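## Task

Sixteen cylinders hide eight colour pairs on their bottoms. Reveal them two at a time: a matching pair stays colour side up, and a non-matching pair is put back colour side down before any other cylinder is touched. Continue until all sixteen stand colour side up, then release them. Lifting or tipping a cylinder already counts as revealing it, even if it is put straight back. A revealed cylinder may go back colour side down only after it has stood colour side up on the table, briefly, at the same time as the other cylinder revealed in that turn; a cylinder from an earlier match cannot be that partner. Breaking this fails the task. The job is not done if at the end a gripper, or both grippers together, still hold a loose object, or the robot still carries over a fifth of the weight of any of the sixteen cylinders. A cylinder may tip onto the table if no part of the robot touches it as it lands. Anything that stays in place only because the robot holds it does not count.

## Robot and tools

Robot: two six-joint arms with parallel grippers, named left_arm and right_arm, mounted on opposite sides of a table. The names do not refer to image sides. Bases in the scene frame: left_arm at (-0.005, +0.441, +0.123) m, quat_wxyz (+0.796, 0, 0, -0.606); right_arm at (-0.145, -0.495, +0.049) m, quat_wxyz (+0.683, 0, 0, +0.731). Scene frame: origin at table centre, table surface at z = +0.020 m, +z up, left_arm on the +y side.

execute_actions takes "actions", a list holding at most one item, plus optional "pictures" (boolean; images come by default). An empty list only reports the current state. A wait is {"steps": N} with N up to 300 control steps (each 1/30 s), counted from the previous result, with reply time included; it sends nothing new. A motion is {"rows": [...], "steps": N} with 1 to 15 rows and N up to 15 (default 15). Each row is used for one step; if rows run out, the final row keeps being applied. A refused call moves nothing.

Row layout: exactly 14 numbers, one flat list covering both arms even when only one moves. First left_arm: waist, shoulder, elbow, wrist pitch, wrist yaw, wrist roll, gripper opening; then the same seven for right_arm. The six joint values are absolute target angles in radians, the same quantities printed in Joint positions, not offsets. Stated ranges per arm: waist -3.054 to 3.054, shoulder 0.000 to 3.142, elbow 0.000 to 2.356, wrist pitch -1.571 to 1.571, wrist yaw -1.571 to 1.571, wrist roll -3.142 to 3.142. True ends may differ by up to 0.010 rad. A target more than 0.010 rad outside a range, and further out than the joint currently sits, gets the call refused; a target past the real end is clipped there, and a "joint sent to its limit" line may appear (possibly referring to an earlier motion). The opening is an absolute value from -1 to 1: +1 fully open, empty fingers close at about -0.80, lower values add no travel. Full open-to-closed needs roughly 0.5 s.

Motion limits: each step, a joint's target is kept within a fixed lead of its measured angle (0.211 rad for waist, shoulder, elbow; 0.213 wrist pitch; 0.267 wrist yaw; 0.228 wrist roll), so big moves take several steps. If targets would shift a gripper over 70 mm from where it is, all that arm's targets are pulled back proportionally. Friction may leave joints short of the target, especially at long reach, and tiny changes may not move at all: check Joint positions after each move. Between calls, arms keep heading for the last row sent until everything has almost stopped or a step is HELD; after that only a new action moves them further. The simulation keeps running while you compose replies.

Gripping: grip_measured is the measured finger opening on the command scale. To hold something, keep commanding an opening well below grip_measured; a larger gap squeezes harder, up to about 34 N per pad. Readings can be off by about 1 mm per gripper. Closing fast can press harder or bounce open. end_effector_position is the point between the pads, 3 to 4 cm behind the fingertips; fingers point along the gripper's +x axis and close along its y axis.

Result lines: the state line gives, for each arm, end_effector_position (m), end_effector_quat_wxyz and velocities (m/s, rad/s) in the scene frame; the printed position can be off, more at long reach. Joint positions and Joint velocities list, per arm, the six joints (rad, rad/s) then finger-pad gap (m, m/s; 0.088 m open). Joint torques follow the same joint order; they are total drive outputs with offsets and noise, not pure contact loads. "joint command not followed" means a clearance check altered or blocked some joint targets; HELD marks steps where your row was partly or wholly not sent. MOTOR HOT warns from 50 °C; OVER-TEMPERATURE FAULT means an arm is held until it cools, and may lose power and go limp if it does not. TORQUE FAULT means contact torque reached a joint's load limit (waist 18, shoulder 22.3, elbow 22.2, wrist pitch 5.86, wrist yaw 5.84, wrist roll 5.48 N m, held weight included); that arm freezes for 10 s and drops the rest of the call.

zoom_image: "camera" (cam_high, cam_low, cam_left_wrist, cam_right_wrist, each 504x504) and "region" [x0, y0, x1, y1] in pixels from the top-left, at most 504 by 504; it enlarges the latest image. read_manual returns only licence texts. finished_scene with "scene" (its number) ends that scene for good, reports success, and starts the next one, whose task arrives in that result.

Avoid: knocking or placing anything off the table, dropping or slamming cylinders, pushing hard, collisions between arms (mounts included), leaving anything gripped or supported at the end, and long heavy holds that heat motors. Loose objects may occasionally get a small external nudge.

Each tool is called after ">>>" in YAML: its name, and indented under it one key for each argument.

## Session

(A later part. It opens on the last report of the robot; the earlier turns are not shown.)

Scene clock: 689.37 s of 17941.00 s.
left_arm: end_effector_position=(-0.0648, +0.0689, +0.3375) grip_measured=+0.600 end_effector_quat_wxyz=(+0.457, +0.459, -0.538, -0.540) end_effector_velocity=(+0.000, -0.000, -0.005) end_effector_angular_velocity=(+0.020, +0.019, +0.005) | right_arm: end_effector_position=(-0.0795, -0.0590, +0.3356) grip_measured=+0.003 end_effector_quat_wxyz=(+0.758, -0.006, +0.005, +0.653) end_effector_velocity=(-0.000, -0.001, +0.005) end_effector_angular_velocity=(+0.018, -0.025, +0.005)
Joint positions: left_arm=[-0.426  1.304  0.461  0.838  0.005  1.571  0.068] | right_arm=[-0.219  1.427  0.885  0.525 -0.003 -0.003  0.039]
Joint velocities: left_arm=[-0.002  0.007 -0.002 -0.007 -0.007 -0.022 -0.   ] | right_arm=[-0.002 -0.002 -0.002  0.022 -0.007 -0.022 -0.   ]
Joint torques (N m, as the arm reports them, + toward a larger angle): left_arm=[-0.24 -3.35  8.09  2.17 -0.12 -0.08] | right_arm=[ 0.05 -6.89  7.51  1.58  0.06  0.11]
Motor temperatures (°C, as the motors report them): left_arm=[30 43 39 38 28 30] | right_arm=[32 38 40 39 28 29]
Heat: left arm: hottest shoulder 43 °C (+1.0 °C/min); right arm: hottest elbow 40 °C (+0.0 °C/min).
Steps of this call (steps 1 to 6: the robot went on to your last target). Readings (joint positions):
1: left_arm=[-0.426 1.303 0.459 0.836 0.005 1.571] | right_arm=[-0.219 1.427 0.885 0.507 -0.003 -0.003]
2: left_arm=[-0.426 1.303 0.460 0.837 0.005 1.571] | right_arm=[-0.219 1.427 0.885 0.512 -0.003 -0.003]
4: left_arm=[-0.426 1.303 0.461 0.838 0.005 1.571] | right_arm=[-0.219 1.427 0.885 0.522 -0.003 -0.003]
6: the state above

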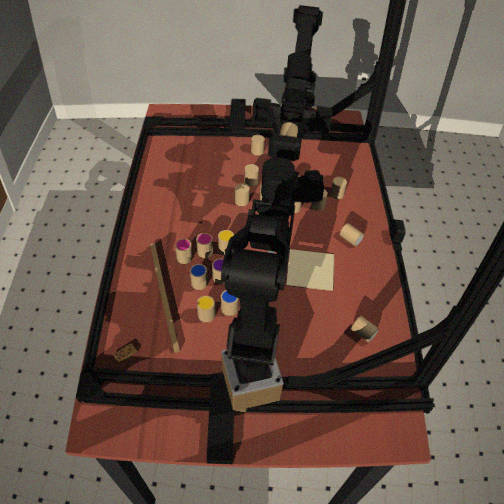

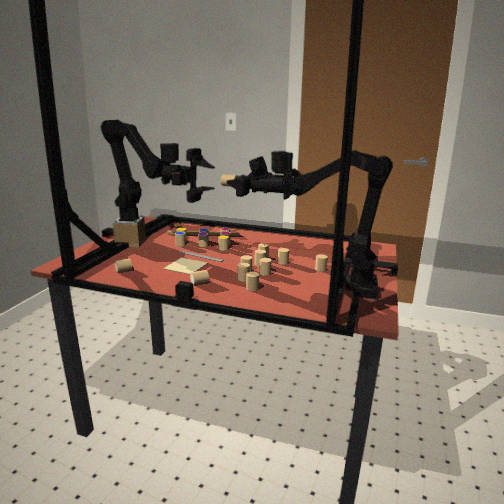

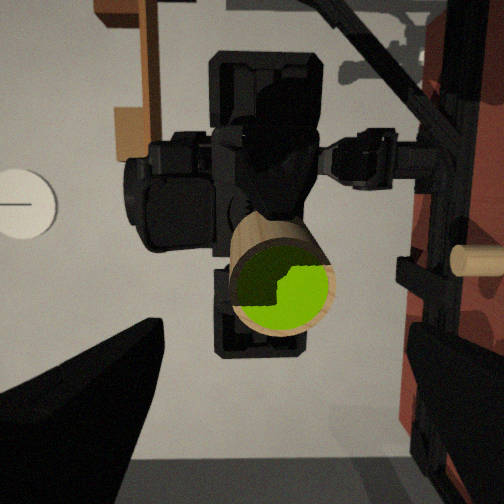

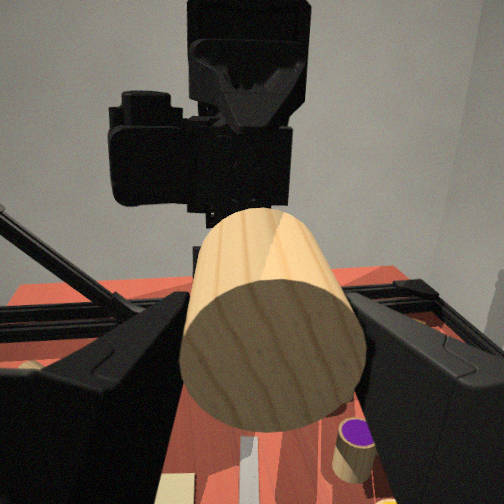

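>>> execute_actions:
  actions:
    - {"rows":[[-0.428,1.4,0.545,0.86,0,1.571,0.6,-0.218,1.424,0.885,0.527,0,0,-0.3],[-0.428,1.4,0.545,0.86,0,1.571,0.6,-0.218,1.424,0.885,0.527,0,0,-0.3],[-0.428,1.4,0.545,0.86,0,1.571,0.6,-0.218,1.424,0.885,0.527,0,0,-0.3],[-0.428,1.49,0.62,0.876,0,1.571,0.6,-0.218,1.424,0.885,0.527,0,0,-0.3],[-0.428,1.49,0.62,0.876,0,1.571,0.6,-0.218,1.424,0.885,0.527,0,0,-0.3],[-0.428,1.49,0.62,0.876,0,1.571,0.6,-0.218,1.424,0.885,0.527,0,0,-0.3],[-0.428,1.585,0.698,0.892,0,1.571,0.6,-0.218,1.424,0.885,0.527,0,0,-0.3],[-0.428,1.585,0.698,0.892,0,1.571,0.6,-0.218,1.424,0.885,0.527,0,0,-0.3],[-0.428,1.585,0.698,0.892,0,1.571,0.6,-0.218,1.424,0.885,0.527,0,0,-0.3],[-0.428,1.585,0.698,0.892,0,1.571,0.6,-0.218,1.424,0.885,0.527,0,0,-0.3],[-0.428,1.585,0.698,0.892,0,1.571,0.6,-0.218,1.424,0.885,0.527,0,0,-0.3],[-0.428,1.585,0.698,0.892,0,1.571,0.1,-0.218,1.424,0.885,0.527,0,0,-0.3]],"steps":15}
  pictures: false

>>> execute_actions:
  actions:
    - {"rows":[[-0.428,1.585,0.698,0.892,0,1.571,0,-0.218,1.424,0.885,0.527,0,0,-0.3],[-0.428,1.585,0.698,0.892,0,1.571,-0.3,-0.218,1.424,0.885,0.527,0,0,-0.3],[-0.428,1.585,0.698,0.892,0,1.571,-0.3,-0.218,1.424,0.885,0.527,0,0,-0.3],[-0.428,1.585,0.698,0.892,0,1.571,-0.3,-0.218,1.424,0.885,0.527,0,0,-0.3],[-0.428,1.585,0.698,0.892,0,1.571,-0.3,-0.218,1.424,0.885,0.527,0,0,-0.3],[-0.428,1.585,0.698,0.892,0,1.571,-0.3,-0.218,1.424,0.885,0.527,0,0,0.6],[-0.428,1.585,0.698,0.892,0,1.571,-0.3,-0.218,1.424,0.885,0.527,0,0,0.6],[-0.428,1.585,0.698,0.892,0,1.571,-0.3,-0.218,1.424,0.885,0.527,0,0,0.6],[-0.428,1.585,0.698,0.892,0,1.571,-0.3,-0.218,1.424,0.885,0.527,0,0,0.6],[-0.428,1.585,0.698,0.892,0,1.571,-0.3,-0.218,1.424,0.885,0.527,0,0,0.6],[-0.428,1.47,0.6,0.872,0,1.571,-0.3,-0.218,1.424,0.885,0.527,0,0,0.6],[-0.428,1.47,0.6,0.872,0,1.571,-0.3,-0.218,1.424,0.885,0.527,0,0,0.6],[-0.428,1.47,0.6,0.872,0,1.571,-0.3,-0.218,1.424,0.885,0.527,0,0,0.6],[-0.428,1.31,0.47,0.84,0,1.571,-0.3,-0.218,1.424,0.885,0.527,0,0,0.6]],"steps":15}
  pictures: false

>>> execute_actions:
  actions:
    - {"rows":[[-0.428,1.31,0.47,0.84,0,1.571,-0.3,-0.218,1.05,0.62,0.45,0,0,0.6],[-0.428,1.31,0.47,0.84,0,1.571,-0.3,-0.218,1.05,0.62,0.45,0,0,0.6],[-0.2,1.31,0.7,-0.86,0,1.571,-0.3,-0.218,1.05,0.62,0.45,0,0,0.6]],"steps":15}
  pictures: false

>>> execute_actions:
  actions:
    - {"rows":[[-0.2,1.7,1.1,-0.86,0,1.571,-0.3,-0.218,1.05,0.62,0.45,0,0,0.6],[-0.2,1.7,1.1,-0.86,0,1.571,-0.3,-0.218,1.05,0.62,0.45,0,0,0.6],[-0.2,1.7,1.1,-0.86,0,1.571,-0.3,-0.218,1.05,0.62,0.45,0,0,0.6],[-0.2,1.7,1.1,-0.86,0,1.571,-0.3,-0.218,1.05,0.62,0.45,0,0,0.6],[-0.2,1.7,1.1,-0.86,0,1.571,-0.3,-0.218,1.05,0.62,0.45,0,0,0.6],[-0.2,1.7,1.1,-0.86,0,1.571,-0.3,-0.218,1.05,0.62,0.45,0,0,0.6],[-0.2,1.7,1.1,-0.86,0,1.571,-0.3,-0.218,1.05,0.62,0.45,0,0,0.6],[-0.2,1.7,1.1,-0.86,0,1.571,-0.3,-0.218,1.05,0.62,0.45,0,0,0.6],[-0.2,1.7,1.1,-0.86,0,1.571,-0.3,-0.218,1.05,0.62,0.45,0,0,0.6],[-0.2,1.7,1.1,-0.86,0,1.571,-0.3,-0.218,1.05,0.62,0.45,0,0,0.6],[-0.2,1.82,1.11,-0.861,0,1.571,-0.3,-0.218,1.05,0.62,0.45,0,0,0.6]],"steps":15}
  pictures: false

>>> execute_actions:
  actions:
    - {"rows":[[-0.2,1.82,1.11,-0.861,0,1.571,-0.3,-0.218,1.05,0.62,0.45,0,0,0.6],[-0.2,1.82,1.11,-0.861,0,1.571,-0.3,-0.218,1.05,0.62,0.45,0,0,0.6],[-0.2,1.87,1.07,-0.77,0,1.571,-0.3,-0.218,1.05,0.62,0.45,0,0,0.6],[-0.2,1.87,1.07,-0.77,0,1.571,-0.3,-0.218,1.05,0.62,0.45,0,0,0.6],[-0.2,1.87,1.07,-0.77,0,1.571,-0.3,-0.218,1.05,0.62,0.45,0,0,0.6],[-0.2,1.92,1.032,-0.683,0,1.571,-0.3,-0.218,1.05,0.62,0.45,0,0,0.6],[-0.2,1.92,1.032,-0.683,0,1.571,-0.3,-0.218,1.05,0.62,0.45,0,0,0.6],[-0.2,1.92,1.032,-0.683,0,1.571,-0.3,-0.218,1.05,0.62,0.45,0,0,0.6],[-0.2,1.953,1.009,-0.627,0,1.571,-0.3,-0.218,1.05,0.62,0.45,0,0,0.6],[-0.2,1.953,1.009,-0.627,0,1.571,-0.3,-0.218,1.05,0.62,0.45,0,0,0.6],[-0.2,1.953,1.009,-0.627,0,1.571,-0.3,-0.218,1.05,0.62,0.45,0,0,0.6],[-0.2,1.973,0.995,-0.594,0,1.571,-0.3,-0.218,1.05,0.62,0.45,0,0,0.6]],"steps":15}
  pictures: false

>>> execute_actions:
  actions:
    - {"rows":[[-0.2,1.973,0.995,-0.594,0,1.571,-0.3,-0.218,1.05,0.62,0.45,0,0,0.6],[-0.2,1.973,0.995,-0.594,0,1.571,-0.3,-0.218,1.05,0.62,0.45,0,0,0.6],[-0.2,1.973,0.995,-0.594,0,1.571,-0.3,-0.218,1.05,0.62,0.45,0,0,0.6],[-0.2,1.973,0.995,-0.594,0,1.571,-0.3,-0.218,1.05,0.62,0.45,0,0,0.6],[-0.2,1.973,0.995,-0.594,0,1.571,0.4,-0.218,1.05,0.62,0.45,0,0,0.6]],"steps":12}

Scene clock: 712.33 s of 17941.00 s.
left_arm: end_effector_position=(-0.0748, +0.0055, +0.3370) grip_measured=+0.189 end_effector_quat_wxyz=(+0.457, +0.459, -0.538, -0.539) end_effector_velocity=(-0.001, -0.007, +0.024) end_effector_angular_velocity=(-0.074, +0.019, +0.005) | right_arm: end_effector_position=(-0.0796, -0.0591, +0.3356) grip_measured=+0.003 end_effector_quat_wxyz=(+0.758, -0.006, +0.005, +0.653) end_effector_velocity=(-0.000, -0.002, +0.002) end_effector_angular_velocity=(+0.001, -0.008, +0.005)
Joint positions: left_arm=[-0.426  1.578  0.686  0.889  0.004  1.571  0.048] | right_arm=[-0.219  1.427  0.885  0.527 -0.002 -0.002  0.039]
Joint velocities: left_arm=[-0.002  0.002  0.042  0.037 -0.007 -0.007 -0.098] | right_arm=[-0.002 -0.012 -0.002 -0.007 -0.007 -0.007 -0.   ]
Joint torques (N m, as the arm reports them, + toward a larger angle): left_arm=[-0.15 -5.07  7.94  2.19 -0.11 -0.09] | right_arm=[ 0.11 -6.91  7.54  1.43  0.04  0.1 ]
Motor temperatures (°C, as the motors report them): left_arm=[30 41 41 41 28 30] | right_arm=[32 39 41 42 28 29]
Heat: left arm: hottest shoulder 41 °C (-1.0 °C/min); right arm: hottest wrist pitch 42 °C (+1.0 °C/min).
Steps of this call (steps 1 to 30: the robot went on to your last target; steps 31 to 674: nothing new was sent; steps 675 to 689: all 15 steps of this action). Readings (joint positions):
675: left_arm=[-0.426 1.321 0.475 0.842 0.004 1.571] | right_arm=[-0.219 1.427 0.885 0.527 -0.002 -0.002]
676: left_arm=[-0.426 1.344 0.494 0.849 0.004 1.571] | right_arm=[-0.219 1.427 0.885 0.527 -0.002 -0.002]
678: left_arm=[-0.426 1.393 0.536 0.857 0.004 1.571] | right_arm=[-0.219 1.427 0.885 0.527 -0.002 -0.002]
682: left_arm=[-0.426 1.511 0.636 0.881 0.004 1.571] | right_arm=[-0.219 1.427 0.885 0.527 -0.002 -0.002]
689: the state above

Scene clock: 712.83 s of 17941.00 s.
left_arm: end_effector_position=(-0.0694, +0.0408, +0.3372) grip_measured=+0.030 end_effector_quat_wxyz=(+0.455, +0.461, -0.536, -0.541) end_effector_velocity=(+0.057, +0.375, -0.007) end_effector_angular_velocity=(-0.001, +0.008, -0.010) | right_arm: end_effector_position=(-0.0796, -0.0591, +0.3356) grip_measured=+0.587 end_effector_quat_wxyz=(+0.758, -0.006, +0.005, +0.653) end_effector_velocity=(+0.002, -0.000, -0.001) end_effector_angular_velocity=(+0.001, -0.008, -0.010)
Joint positions: left_arm=[-0.427  1.428  0.56   0.856  0.004  1.571  0.04 ] | right_arm=[-0.219  1.427  0.885  0.527 -0.002 -0.002  0.068]
Joint velocities: left_arm=[-0.002 -1.6   -1.341 -0.256  0.007 -0.007 -0.   ] | right_arm=[-0.002  0.002 -0.002  0.007  0.007 -0.007  0.003]
Joint torques (N m, as the arm reports them, + toward a larger angle): left_arm=[-0.2  -5.26  7.54  2.26 -0.1  -0.08] | right_arm=[ 0.04 -6.88  7.64  1.39  0.03  0.08]
Motor temperatures (°C, as the motors report them): left_arm=[30 41 41 41 28 30] | right_arm=[32 39 41 42 28 29]
Heat: left arm: hottest shoulder 41 °C (-1.0 °C/min); right arm: hottest wrist pitch 42 °C (+1.0 °C/min).
Steps of this call (steps 1 to 15: all 15 steps of this action). Readings (joint positions):
1: left_arm=[-0.427 1.578 0.687 0.889 0.004 1.571] | right_arm=[-0.219 1.427 0.885 0.527 -0.002 -0.002]
2: left_arm=[-0.427 1.578 0.688 0.888 0.004 1.571] | right_arm=[-0.219 1.427 0.885 0.529 -0.002 -0.002]
4: left_arm=[-0.427 1.579 0.688 0.890 0.004 1.571] | right_arm=[-0.219 1.427 0.885 0.527 -0.002 -0.002]
8: left_arm=[-0.427 1.579 0.688 0.890 0.004 1.571] | right_arm=[-0.219 1.427 0.885 0.528 -0.002 -0.002]
15: the state above

Scene clock: 713.33 s of 17941.00 s.
left_arm: end_effector_position=(+0.0205, +0.0715, +0.2711) grip_measured=+0.029 end_effector_quat_wxyz=(+0.359, +0.634, -0.315, -0.608) end_effector_velocity=(-0.016, +0.234, -0.361) end_effector_angular_velocity=(+1.966, +0.138, +0.008) | right_arm: end_effector_position=(-0.0924, -0.1433, +0.3413) grip_measured=+0.600 end_effector_quat_wxyz=(+0.757, +0.007, -0.010, +0.653) end_effector_velocity=(+0.002, -0.001, -0.006) end_effector_angular_velocity=(-0.018, -0.004, -0.010)
Joint positions: left_arm=[-0.201  1.311  0.697  0.038 -0.004  1.571  0.04 ] | right_arm=[-0.219  1.055  0.63   0.451 -0.002 -0.002  0.068]
Joint velocities: left_arm=[-0.002 -0.002 -0.002 -1.971 -0.007 -0.007 -0.   ] | right_arm=[-0.002 -0.002 -0.012 -0.007  0.007 -0.007 -0.   ]
Joint torques (N m, as the arm reports them, + toward a larger angle): left_arm=[ 0.03 -4.49  7.78  1.79  0.18 -0.1 ] | right_arm=[ 0.05 -4.47  6.76  1.39  0.04  0.1 ]
Motor temperatures (°C, as the motors report them): left_arm=[30 41 41 41 28 30] | right_arm=[32 39 41 42 28 29]
Heat: left arm: hottest shoulder 41 °C (-1.0 °C/min); right arm: hottest wrist pitch 42 °C (+1.0 °C/min).
Steps of this call (steps 1 to 15: all 15 steps of this action). Readings (joint positions):
1: left_arm=[-0.427 1.383 0.524 0.852 0.004 1.571] | right_arm=[-0.219 1.397 0.857 0.518 -0.002 -0.002]
2: left_arm=[-0.427 1.353 0.503 0.851 0.004 1.571] | right_arm=[-0.219 1.342 0.800 0.489 -0.002 -0.002]
4: left_arm=[-0.371 1.333 0.552 0.746 0.019 1.571] | right_arm=[-0.219 1.213 0.687 0.458 -0.002 -0.002]
8: left_arm=[-0.216 1.317 0.679 0.504 -0.005 1.571] | right_arm=[-0.219 1.077 0.634 0.457 -0.002 -0.002]
15: the state above

Scene clock: 713.83 s of 17941.00 s.
left_arm: end_effector_position=(+0.0167, +0.1264, +0.1534) grip_measured=+0.029 end_effector_quat_wxyz=(+0.038, +0.708, +0.010, -0.705) end_effector_velocity=(-0.012, +0.176, -0.168) end_effector_angular_velocity=(+1.124, +0.070, -0.009) | right_arm: end_effector_position=(-0.0924, -0.1434, +0.3412) grip_measured=+0.600 end_effector_quat_wxyz=(+0.757, +0.007, -0.010, +0.653) end_effector_velocity=(-0.002, +0.000, -0.003) end_effector_angular_velocity=(-0.006, -0.022, +0.019)
Joint positions: left_arm=[-0.201  1.802  1.1   -0.83  -0.004  1.571  0.04 ] | right_arm=[-0.219  1.055  0.629  0.451 -0.002 -0.002  0.068]
Joint velocities: left_arm=[-0.002  0.515 -0.046 -0.564 -0.007  0.007 -0.   ] | right_arm=[-0.002  0.002 -0.007  0.007 -0.022 -0.022 -0.   ]
Joint torques (N m, as the arm reports them, + toward a larger angle): left_arm=[ 0.02 -8.04  7.37  0.86  0.21 -0.02] | right_arm=[ 0.01 -4.43  6.71  1.38  0.06  0.1 ]
Motor temperatures (°C, as the motors report them): left_arm=[30 41 41 41 28 30] | right_arm=[32 39 41 42 28 29]
Heat: left arm: hottest shoulder 41 °C (-1.0 °C/min); right arm: hottest wrist pitch 42 °C (+1.0 °C/min).
Steps of this call (steps 1 to 15: all 15 steps of this action). Readings (joint positions):
1: left_arm=[-0.201 1.343 0.730 -0.049 -0.004 1.571] | right_arm=[-0.219 1.055 0.629 0.451 -0.002 -0.002]
2: left_arm=[-0.201 1.400 0.787 -0.111 -0.004 1.571] | right_arm=[-0.219 1.055 0.629 0.451 -0.002 -0.002]
4: left_arm=[-0.201 1.536 0.921 -0.232 -0.004 1.571] | right_arm=[-0.219 1.055 0.629 0.451 -0.002 -0.002]
8: left_arm=[-0.201 1.676 1.066 -0.485 -0.004 1.571] | right_arm=[-0.219 1.055 0.629 0.451 -0.002 -0.002]
15: the state above

Scene clock: 714.33 s of 17941.00 s.
left_arm: end_effector_position=(+0.0164, +0.1316, +0.0850) grip_measured=+0.028 end_effector_quat_wxyz=(+0.023, +0.708, +0.026, -0.705) end_effector_velocity=(-0.005, +0.010, -0.041) end_effector_angular_velocity=(+0.025, +0.024, +0.020) | right_arm: end_effector_position=(-0.0924, -0.1434, +0.3412) grip_measured=+0.600 end_effector_quat_wxyz=(+0.757, +0.007, -0.010, +0.653) end_effector_velocity=(+0.002, -0.001, +0.001) end_effector_angular_velocity=(+0.008, +0.006, -0.010)
Joint positions: left_arm=[-0.201  1.966  1.001 -0.609 -0.004  1.571  0.04 ] | right_arm=[-0.219  1.055  0.629  0.451 -0.002 -0.002  0.068]
Joint velocities: left_arm=[-0.002  0.095 -0.071  0.139  0.022 -0.022 -0.   ] | right_arm=[-0.002 -0.002 -0.002  0.007  0.007  0.007  0.   ]
Joint torques (N m, as the arm reports them, + toward a larger angle): left_arm=[ 0.07 -6.62  4.77  0.61  0.2  -0.04] | right_arm=[ 0.06 -4.47  6.69  1.37  0.05  0.1 ]
Motor temperatures (°C, as the motors report them): left_arm=[30 42 41 41 28 30] | right_arm=[32 39 41 42 28 29]
Heat: left arm: hottest shoulder 42 °C (+0.0 °C/min); right arm: hottest wrist pitch 42 °C (+1.0 °C/min).
Steps of this call (steps 1 to 15: all 15 steps of this action). Readings (joint positions):
1: left_arm=[-0.201 1.815 1.099 -0.842 -0.004 1.571] | right_arm=[-0.219 1.055 0.629 0.451 -0.002 -0.002]
2: left_arm=[-0.201 1.821 1.099 -0.847 -0.004 1.571] | right_arm=[-0.219 1.055 0.629 0.451 -0.002 -0.002]
4: left_arm=[-0.201 1.834 1.090 -0.806 -0.004 1.571] | right_arm=[-0.219 1.055 0.629 0.451 -0.002 -0.002]
8: left_arm=[-0.201 1.887 1.058 -0.715 -0.004 1.571] | right_arm=[-0.219 1.055 0.629 0.451 -0.002 -0.002]
15: the state above

Scene clock: 714.73 s of 17941.00 s.
left_arm: end_effector_position=(+0.0165, +0.1300, +0.0839) grip_measured=+0.383 end_effector_quat_wxyz=(+0.026, +0.708, +0.023, -0.705) end_effector_velocity=(-0.002, -0.001, +0.000) end_effector_angular_velocity=(-0.008, +0.007, +0.005) | right_arm: end_effector_position=(-0.0924, -0.1434, +0.3412) grip_measured=+0.600 end_effector_quat_wxyz=(+0.757, +0.007, -0.010, +0.653) end_effector_velocity=(-0.000, +0.000, -0.004) end_effector_angular_velocity=(-0.011, +0.009, +0.005)
Joint positions: left_arm=[-0.201  1.968  0.998 -0.596 -0.004  1.571  0.058] | right_arm=[-0.219  1.055  0.629  0.451 -0.002 -0.002  0.068]
Joint velocities: left_arm=[-0.002 -0.002 -0.002  0.007  0.007 -0.007 -0.003] | right_arm=[-0.002  0.002 -0.002 -0.007 -0.007  0.007 -0.   ]
Joint torques (N m, as the arm reports them, + toward a larger angle): left_arm=[ 0.04 -6.17  4.35  0.56  0.19 -0.03] | right_arm=[ 0.08 -4.47  6.66  1.39  0.04  0.1 ]
Motor temperatures (°C, as the motors report them): left_arm=[30 42 41 41 28 30] | right_arm=[32 39 41 42 28 29]
Heat: left arm: hottest shoulder 42 °C (+0.0 °C/min); right arm: hottest wrist pitch 42 °C (+1.0 °C/min).
Steps of this call (steps 1 to 12: all 12 steps of this action). Readings (joint positions):
1: left_arm=[-0.201 1.968 0.999 -0.606 -0.004 1.571] | right_arm=[-0.219 1.055 0.629 0.451 -0.002 -0.002]
2: left_arm=[-0.201 1.968 0.999 -0.603 -0.004 1.571] | right_arm=[-0.219 1.055 0.629 0.451 -0.002 -0.002]
4: left_arm=[-0.201 1.968 0.998 -0.598 -0.004 1.571] | right_arm=[-0.219 1.055 0.629 0.451 -0.002 -0.002]
8: left_arm=[-0.201 1.968 0.998 -0.596 -0.004 1.571] | right_arm=[-0.219 1.055 0.629 0.451 -0.002 -0.002]
12: the state above

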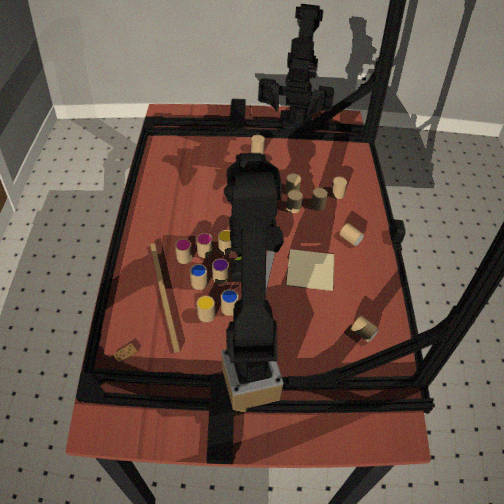

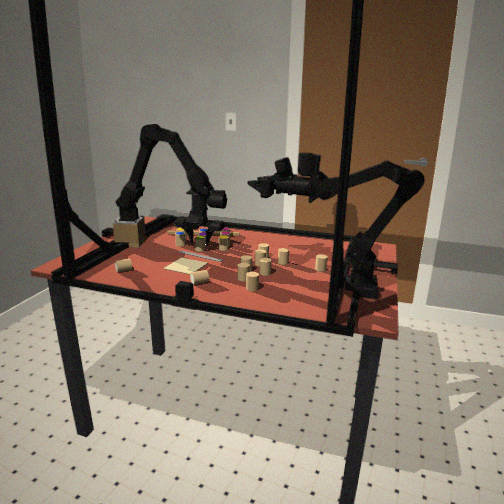

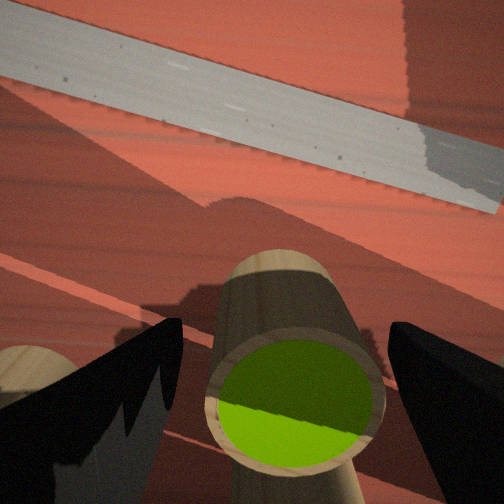

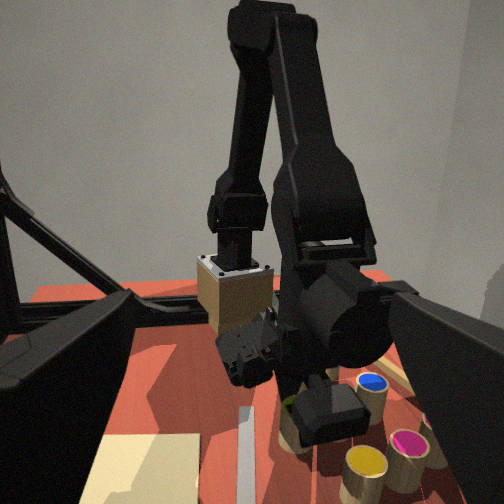

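>>> execute_actions:
  actions:
    - {"rows":[[-0.2,1.973,0.995,-0.594,0,1.571,0.1,-0.218,1.05,0.62,0.45,0,0,0.6],[-0.2,1.973,0.995,-0.594,0,1.571,0.1,-0.218,1.05,0.62,0.45,0,0,0.6],[-0.2,1.973,0.995,-0.594,0,1.571,0.1,-0.218,1.05,0.62,0.45,0,0,0.6],[-0.2,1.973,0.995,-0.594,0,1.571,0,-0.218,1.05,0.62,0.45,0,0,0.6],[-0.2,1.973,0.995,-0.594,0,1.571,-0.3,-0.218,1.05,0.62,0.45,0,0,0.6],[-0.2,1.973,0.995,-0.594,0,1.571,-0.3,-0.218,1.05,0.62,0.45,0,0,0.6],[-0.2,1.973,0.995,-0.594,0,1.571,-0.3,-0.218,1.05,0.62,0.45,0,0,0.6],[-0.2,1.973,0.995,-0.594,0,1.571,-0.3,-0.218,1.05,0.62,0.45,0,0,0.6],[-0.2,1.92,1.032,-0.683,0,1.571,-0.3,-0.218,1.05,0.62,0.45,0,0,0.6],[-0.2,1.92,1.032,-0.683,0,1.571,-0.3,-0.218,1.05,0.62,0.45,0,0,0.6],[-0.2,1.87,1.07,-0.77,0,1.571,-0.3,-0.218,1.05,0.62,0.45,0,0,0.6],[-0.2,1.87,1.07,-0.77,0,1.571,-0.3,-0.218,1.05,0.62,0.45,0,0,0.6],[-0.2,1.82,1.11,-0.861,0,1.571,-0.3,-0.218,1.05,0.62,0.45,0,0,0.6],[-0.2,1.82,1.11,-0.861,0,1.571,-0.3,-0.218,1.05,0.62,0.45,0,0,0.6],[-0.2,1.7,1.11,-0.861,0,1.571,-0.3,-0.218,1.05,0.62,0.45,0,0,0.6]],"steps":15}
  pictures: false

>>> execute_actions:
  actions:
    - {"rows":[[-0.2,1.7,1.11,-0.861,0,1.571,-0.3,-0.218,1.05,0.62,0.45,0,0,0.6],[-0.2,1.7,1.11,-0.861,0,1.571,-0.3,-0.218,1.05,0.62,0.45,0,0,0.6],[-0.428,1.2,0.6,0.84,0,1.571,-0.3,-0.218,1.05,0.62,0.45,0,0,0.6]],"steps":15}
  pictures: false

>>> execute_actions:
  actions:
    - {"rows":[[-0.428,1.2,0.45,0.84,0,1.571,-0.3,-0.218,1.05,0.62,0.45,0,0,0.6],[-0.428,1.2,0.45,0.84,0,1.571,-0.3,-0.218,1.05,0.62,0.45,0,0,0.6],[-0.428,1.2,0.45,0.84,0,1.571,-0.3,-0.218,1.24,0.75,0.5,0,0,0.6],[-0.428,1.2,0.45,0.84,0,1.571,-0.3,-0.218,1.24,0.75,0.5,0,0,0.6],[-0.428,1.2,0.45,0.84,0,1.571,-0.3,-0.218,1.24,0.75,0.5,0,0,0.6],[-0.428,1.31,0.47,0.84,0,1.571,-0.3,-0.218,1.43,0.893,0.537,0,0,0.6]],"steps":15}
  pictures: false

>>> execute_actions:
  actions:
    - {"steps":6}

Scene clock: 729.00 s of 17941.00 s.
left_arm: end_effector_position=(+0.0163, +0.1333, +0.1365) grip_measured=+0.022 end_effector_quat_wxyz=(+0.023, +0.708, +0.026, -0.705) end_effector_velocity=(+0.011, -0.123, +0.439) end_effector_angular_velocity=(-1.195, -0.105, +0.005) | right_arm: end_effector_position=(-0.0924, -0.1434, +0.3411) grip_measured=+0.600 end_effector_quat_wxyz=(+0.757, +0.007, -0.010, +0.653) end_effector_velocity=(-0.002, -0.000, +0.000) end_effector_angular_velocity=(-0.001, +0.007, +0.010)
Joint positions: left_arm=[-0.201  1.842  1.077 -0.81  -0.004  1.571  0.04 ] | right_arm=[-0.219  1.055  0.629  0.451 -0.002 -0.002  0.068]
Joint velocities: left_arm=[-0.002 -1.331  0.256 -0.388 -0.022 -0.007 -0.   ] | right_arm=[ 0.002 -0.002  0.002 -0.007 -0.007  0.007  0.   ]
Joint torques (N m, as the arm reports them, + toward a larger angle): left_arm=[  0.07 -10.85   7.32  -0.11   0.2   -0.02] | right_arm=[-0.02 -4.49  6.7   1.37  0.05  0.1 ]
Motor temperatures (°C, as the motors report them): left_arm=[30 43 40 39 28 30] | right_arm=[31 38 40 42 28 29]
Heat: left arm: hottest shoulder 43 °C (+1.0 °C/min); right arm: hottest wrist pitch 42 °C (+1.0 °C/min).
Steps of this call (steps 1 to 15: the robot went on to your last target; steps 16 to 90: nothing new was sent; then 10.77 s passed at rest; steps 91 to 105: all 15 steps of this action). Readings (joint positions):
91: left_arm=[-0.201 1.969 0.998 -0.596 -0.004 1.571] | right_arm=[-0.219 1.055 0.629 0.451 -0.002 -0.002]
92: left_arm=[-0.201 1.969 0.998 -0.596 -0.004 1.571] | right_arm=[-0.219 1.055 0.629 0.451 -0.002 -0.002]
94: left_arm=[-0.201 1.969 0.998 -0.596 -0.004 1.571] | right_arm=[-0.219 1.055 0.629 0.451 -0.002 -0.002]
98: left_arm=[-0.201 1.969 0.998 -0.596 -0.004 1.571] | right_arm=[-0.219 1.055 0.629 0.451 -0.002 -0.002]
105: the state above

Scene clock: 729.50 s of 17941.00 s.
left_arm: end_effector_position=(-0.0607, +0.1020, +0.2592) grip_measured=+0.022 end_effector_quat_wxyz=(+0.276, +0.597, -0.377, -0.653) end_effector_velocity=(-0.037, -0.231, +0.372) end_effector_angular_velocity=(-2.023, +0.327, +0.008) | right_arm: end_effector_position=(-0.0924, -0.1434, +0.3411) grip_measured=+0.600 end_effector_quat_wxyz=(+0.757, +0.007, -0.010, +0.653) end_effector_velocity=(-0.000, +0.001, -0.007) end_effector_angular_velocity=(-0.028, -0.003, +0.005)
Joint positions: left_arm=[-0.429  1.217  0.609 -0.     0.006  1.57   0.04 ] | right_arm=[-0.219  1.055  0.629  0.451 -0.002 -0.002  0.068]
Joint velocities: left_arm=[-0.002 -0.11  -0.046  1.985 -0.007 -0.007 -0.   ] | right_arm=[-0.002  0.002 -0.002 -0.022 -0.007 -0.007 -0.   ]
Joint torques (N m, as the arm reports them, + toward a larger angle): left_arm=[ 0.1  -4.75  6.66  2.1  -0.11 -0.07] | right_arm=[ 0.   -4.42  6.78  1.38  0.05  0.08]
Motor temperatures (°C, as the motors report them): left_arm=[30 43 40 39 28 30] | right_arm=[31 38 40 42 28 29]
Heat: left arm: hottest shoulder 43 °C (+1.0 °C/min); right arm: hottest wrist pitch 42 °C (+1.0 °C/min).
Steps of this call (steps 1 to 15: all 15 steps of this action). Readings (joint positions):
1: left_arm=[-0.201 1.802 1.084 -0.827 -0.004 1.571] | right_arm=[-0.219 1.055 0.629 0.451 -0.002 -0.002]
2: left_arm=[-0.201 1.764 1.092 -0.840 -0.004 1.571] | right_arm=[-0.219 1.055 0.629 0.451 -0.002 -0.002]
4: left_arm=[-0.266 1.642 1.007 -0.697 -0.020 1.571] | right_arm=[-0.219 1.055 0.629 0.451 -0.002 -0.002]
8: left_arm=[-0.427 1.383 0.757 -0.445 0.008 1.571] | right_arm=[-0.219 1.055 0.629 0.451 -0.002 -0.002]
15: the state above

Scene clock: 730.00 s of 17941.00 s.
left_arm: end_effector_position=(-0.0662, +0.0678, +0.3348) grip_measured=+0.022 end_effector_quat_wxyz=(+0.451, +0.463, -0.534, -0.545) end_effector_velocity=(+0.002, -0.000, +0.038) end_effector_angular_velocity=(-0.168, +0.049, +0.020) | right_arm: end_effector_position=(-0.0798, -0.0607, +0.3339) grip_measured=+0.600 end_effector_quat_wxyz=(+0.758, -0.006, +0.005, +0.653) end_effector_velocity=(-0.002, +0.003, +0.028) end_effector_angular_velocity=(+0.079, -0.019, +0.010)
Joint positions: left_arm=[-0.429  1.306  0.469  0.815  0.006  1.571  0.04 ] | right_arm=[-0.219  1.422  0.874  0.532 -0.002 -0.002  0.068]
Joint velocities: left_arm=[-0.002 -0.007 -0.002  0.168 -0.022 -0.022  0.   ] | right_arm=[ 0.002 -0.002  0.042  0.037 -0.007 -0.007 -0.   ]
Joint torques (N m, as the arm reports them, + toward a larger angle): left_arm=[ 0.05 -3.69  7.15  2.19 -0.13 -0.08] | right_arm=[ 0.06 -5.87  9.01  1.66  0.04  0.06]
Motor temperatures (°C, as the motors report them): left_arm=[30 43 40 39 28 30] | right_arm=[31 38 40 42 28 29]
Heat: left arm: hottest shoulder 43 °C (+1.0 °C/min); right arm: hottest wrist pitch 42 °C (+1.0 °C/min).
Steps of this call (steps 1 to 15: all 15 steps of this action). Readings (joint positions):
1: left_arm=[-0.429 1.213 0.587 0.084 0.006 1.570] | right_arm=[-0.219 1.055 0.629 0.451 -0.002 -0.002]
2: left_arm=[-0.429 1.203 0.557 0.156 0.006 1.570] | right_arm=[-0.219 1.055 0.629 0.451 -0.002 -0.002]
4: left_arm=[-0.429 1.198 0.496 0.269 0.006 1.571] | right_arm=[-0.219 1.125 0.676 0.479 -0.002 -0.002]
8: left_arm=[-0.429 1.275 0.463 0.527 0.006 1.570] | right_arm=[-0.219 1.329 0.830 0.524 -0.002 -0.002]
15: the state above

Scene clock: 730.20 s of 17941.00 s.
left_arm: end_effector_position=(-0.0662, +0.0676, +0.3389) grip_measured=+0.022 end_effector_quat_wxyz=(+0.456, +0.458, -0.539, -0.540) end_effector_velocity=(+0.000, +0.001, +0.001) end_effector_angular_velocity=(-0.006, +0.008, +0.005) | right_arm: end_effector_position=(-0.0797, -0.0600, +0.3385) grip_measured=+0.600 end_effector_quat_wxyz=(+0.758, -0.002, +0.001, +0.653) end_effector_velocity=(-0.000, -0.001, -0.005) end_effector_angular_velocity=(-0.025, -0.018, +0.005)
Joint positions: left_arm=[-0.429  1.307  0.469  0.835  0.006  1.571  0.04 ] | right_arm=[-0.219  1.422  0.883  0.536 -0.002 -0.002  0.068]
Joint velocities: left_arm=[-0.002 -0.002 -0.002  0.007 -0.007 -0.007 -0.   ] | right_arm=[-0.002 -0.002 -0.002 -0.022 -0.007 -0.022  0.   ]
Joint torques (N m, as the arm reports them, + toward a larger angle): left_arm=[ 0.12 -3.78  7.16  2.25 -0.13 -0.09] | right_arm=[ 0.05 -5.64  8.61  1.51  0.06  0.07]
Motor temperatures (°C, as the motors report them): left_arm=[30 43 40 39 28 30] | right_arm=[31 38 40 42 28 29]
Heat: left arm: hottest shoulder 43 °C (+1.0 °C/min); right arm: hottest wrist pitch 42 °C (+1.0 °C/min).
Steps of this call (steps 1 to 6: the robot went on to your last target). Readings (joint positions):
1: left_arm=[-0.429 1.306 0.469 0.819 0.006 1.571] | right_arm=[-0.219 1.422 0.876 0.534 -0.002 -0.002]
2: left_arm=[-0.429 1.307 0.469 0.824 0.006 1.571] | right_arm=[-0.219 1.422 0.879 0.535 -0.002 -0.002]
4: left_arm=[-0.429 1.307 0.469 0.833 0.006 1.571] | right_arm=[-0.219 1.422 0.882 0.536 -0.002 -0.002]
6: the state above

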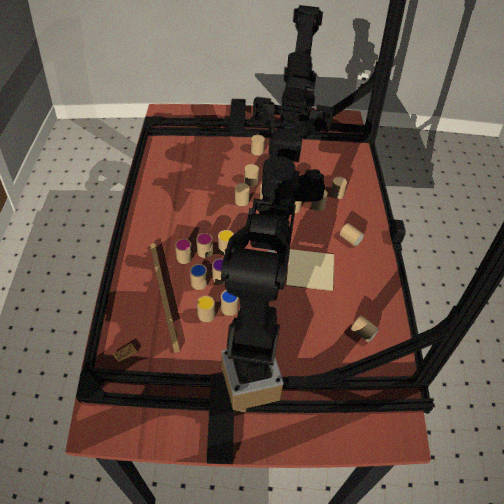

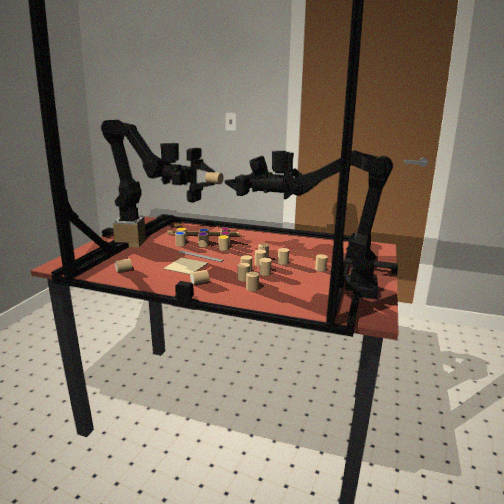

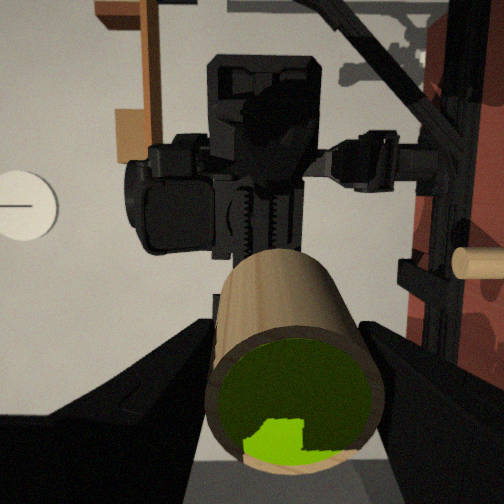

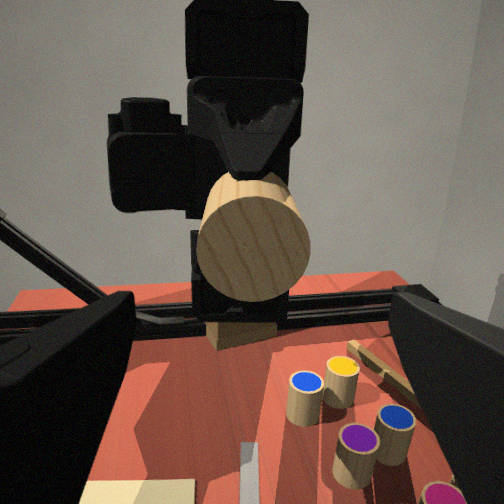

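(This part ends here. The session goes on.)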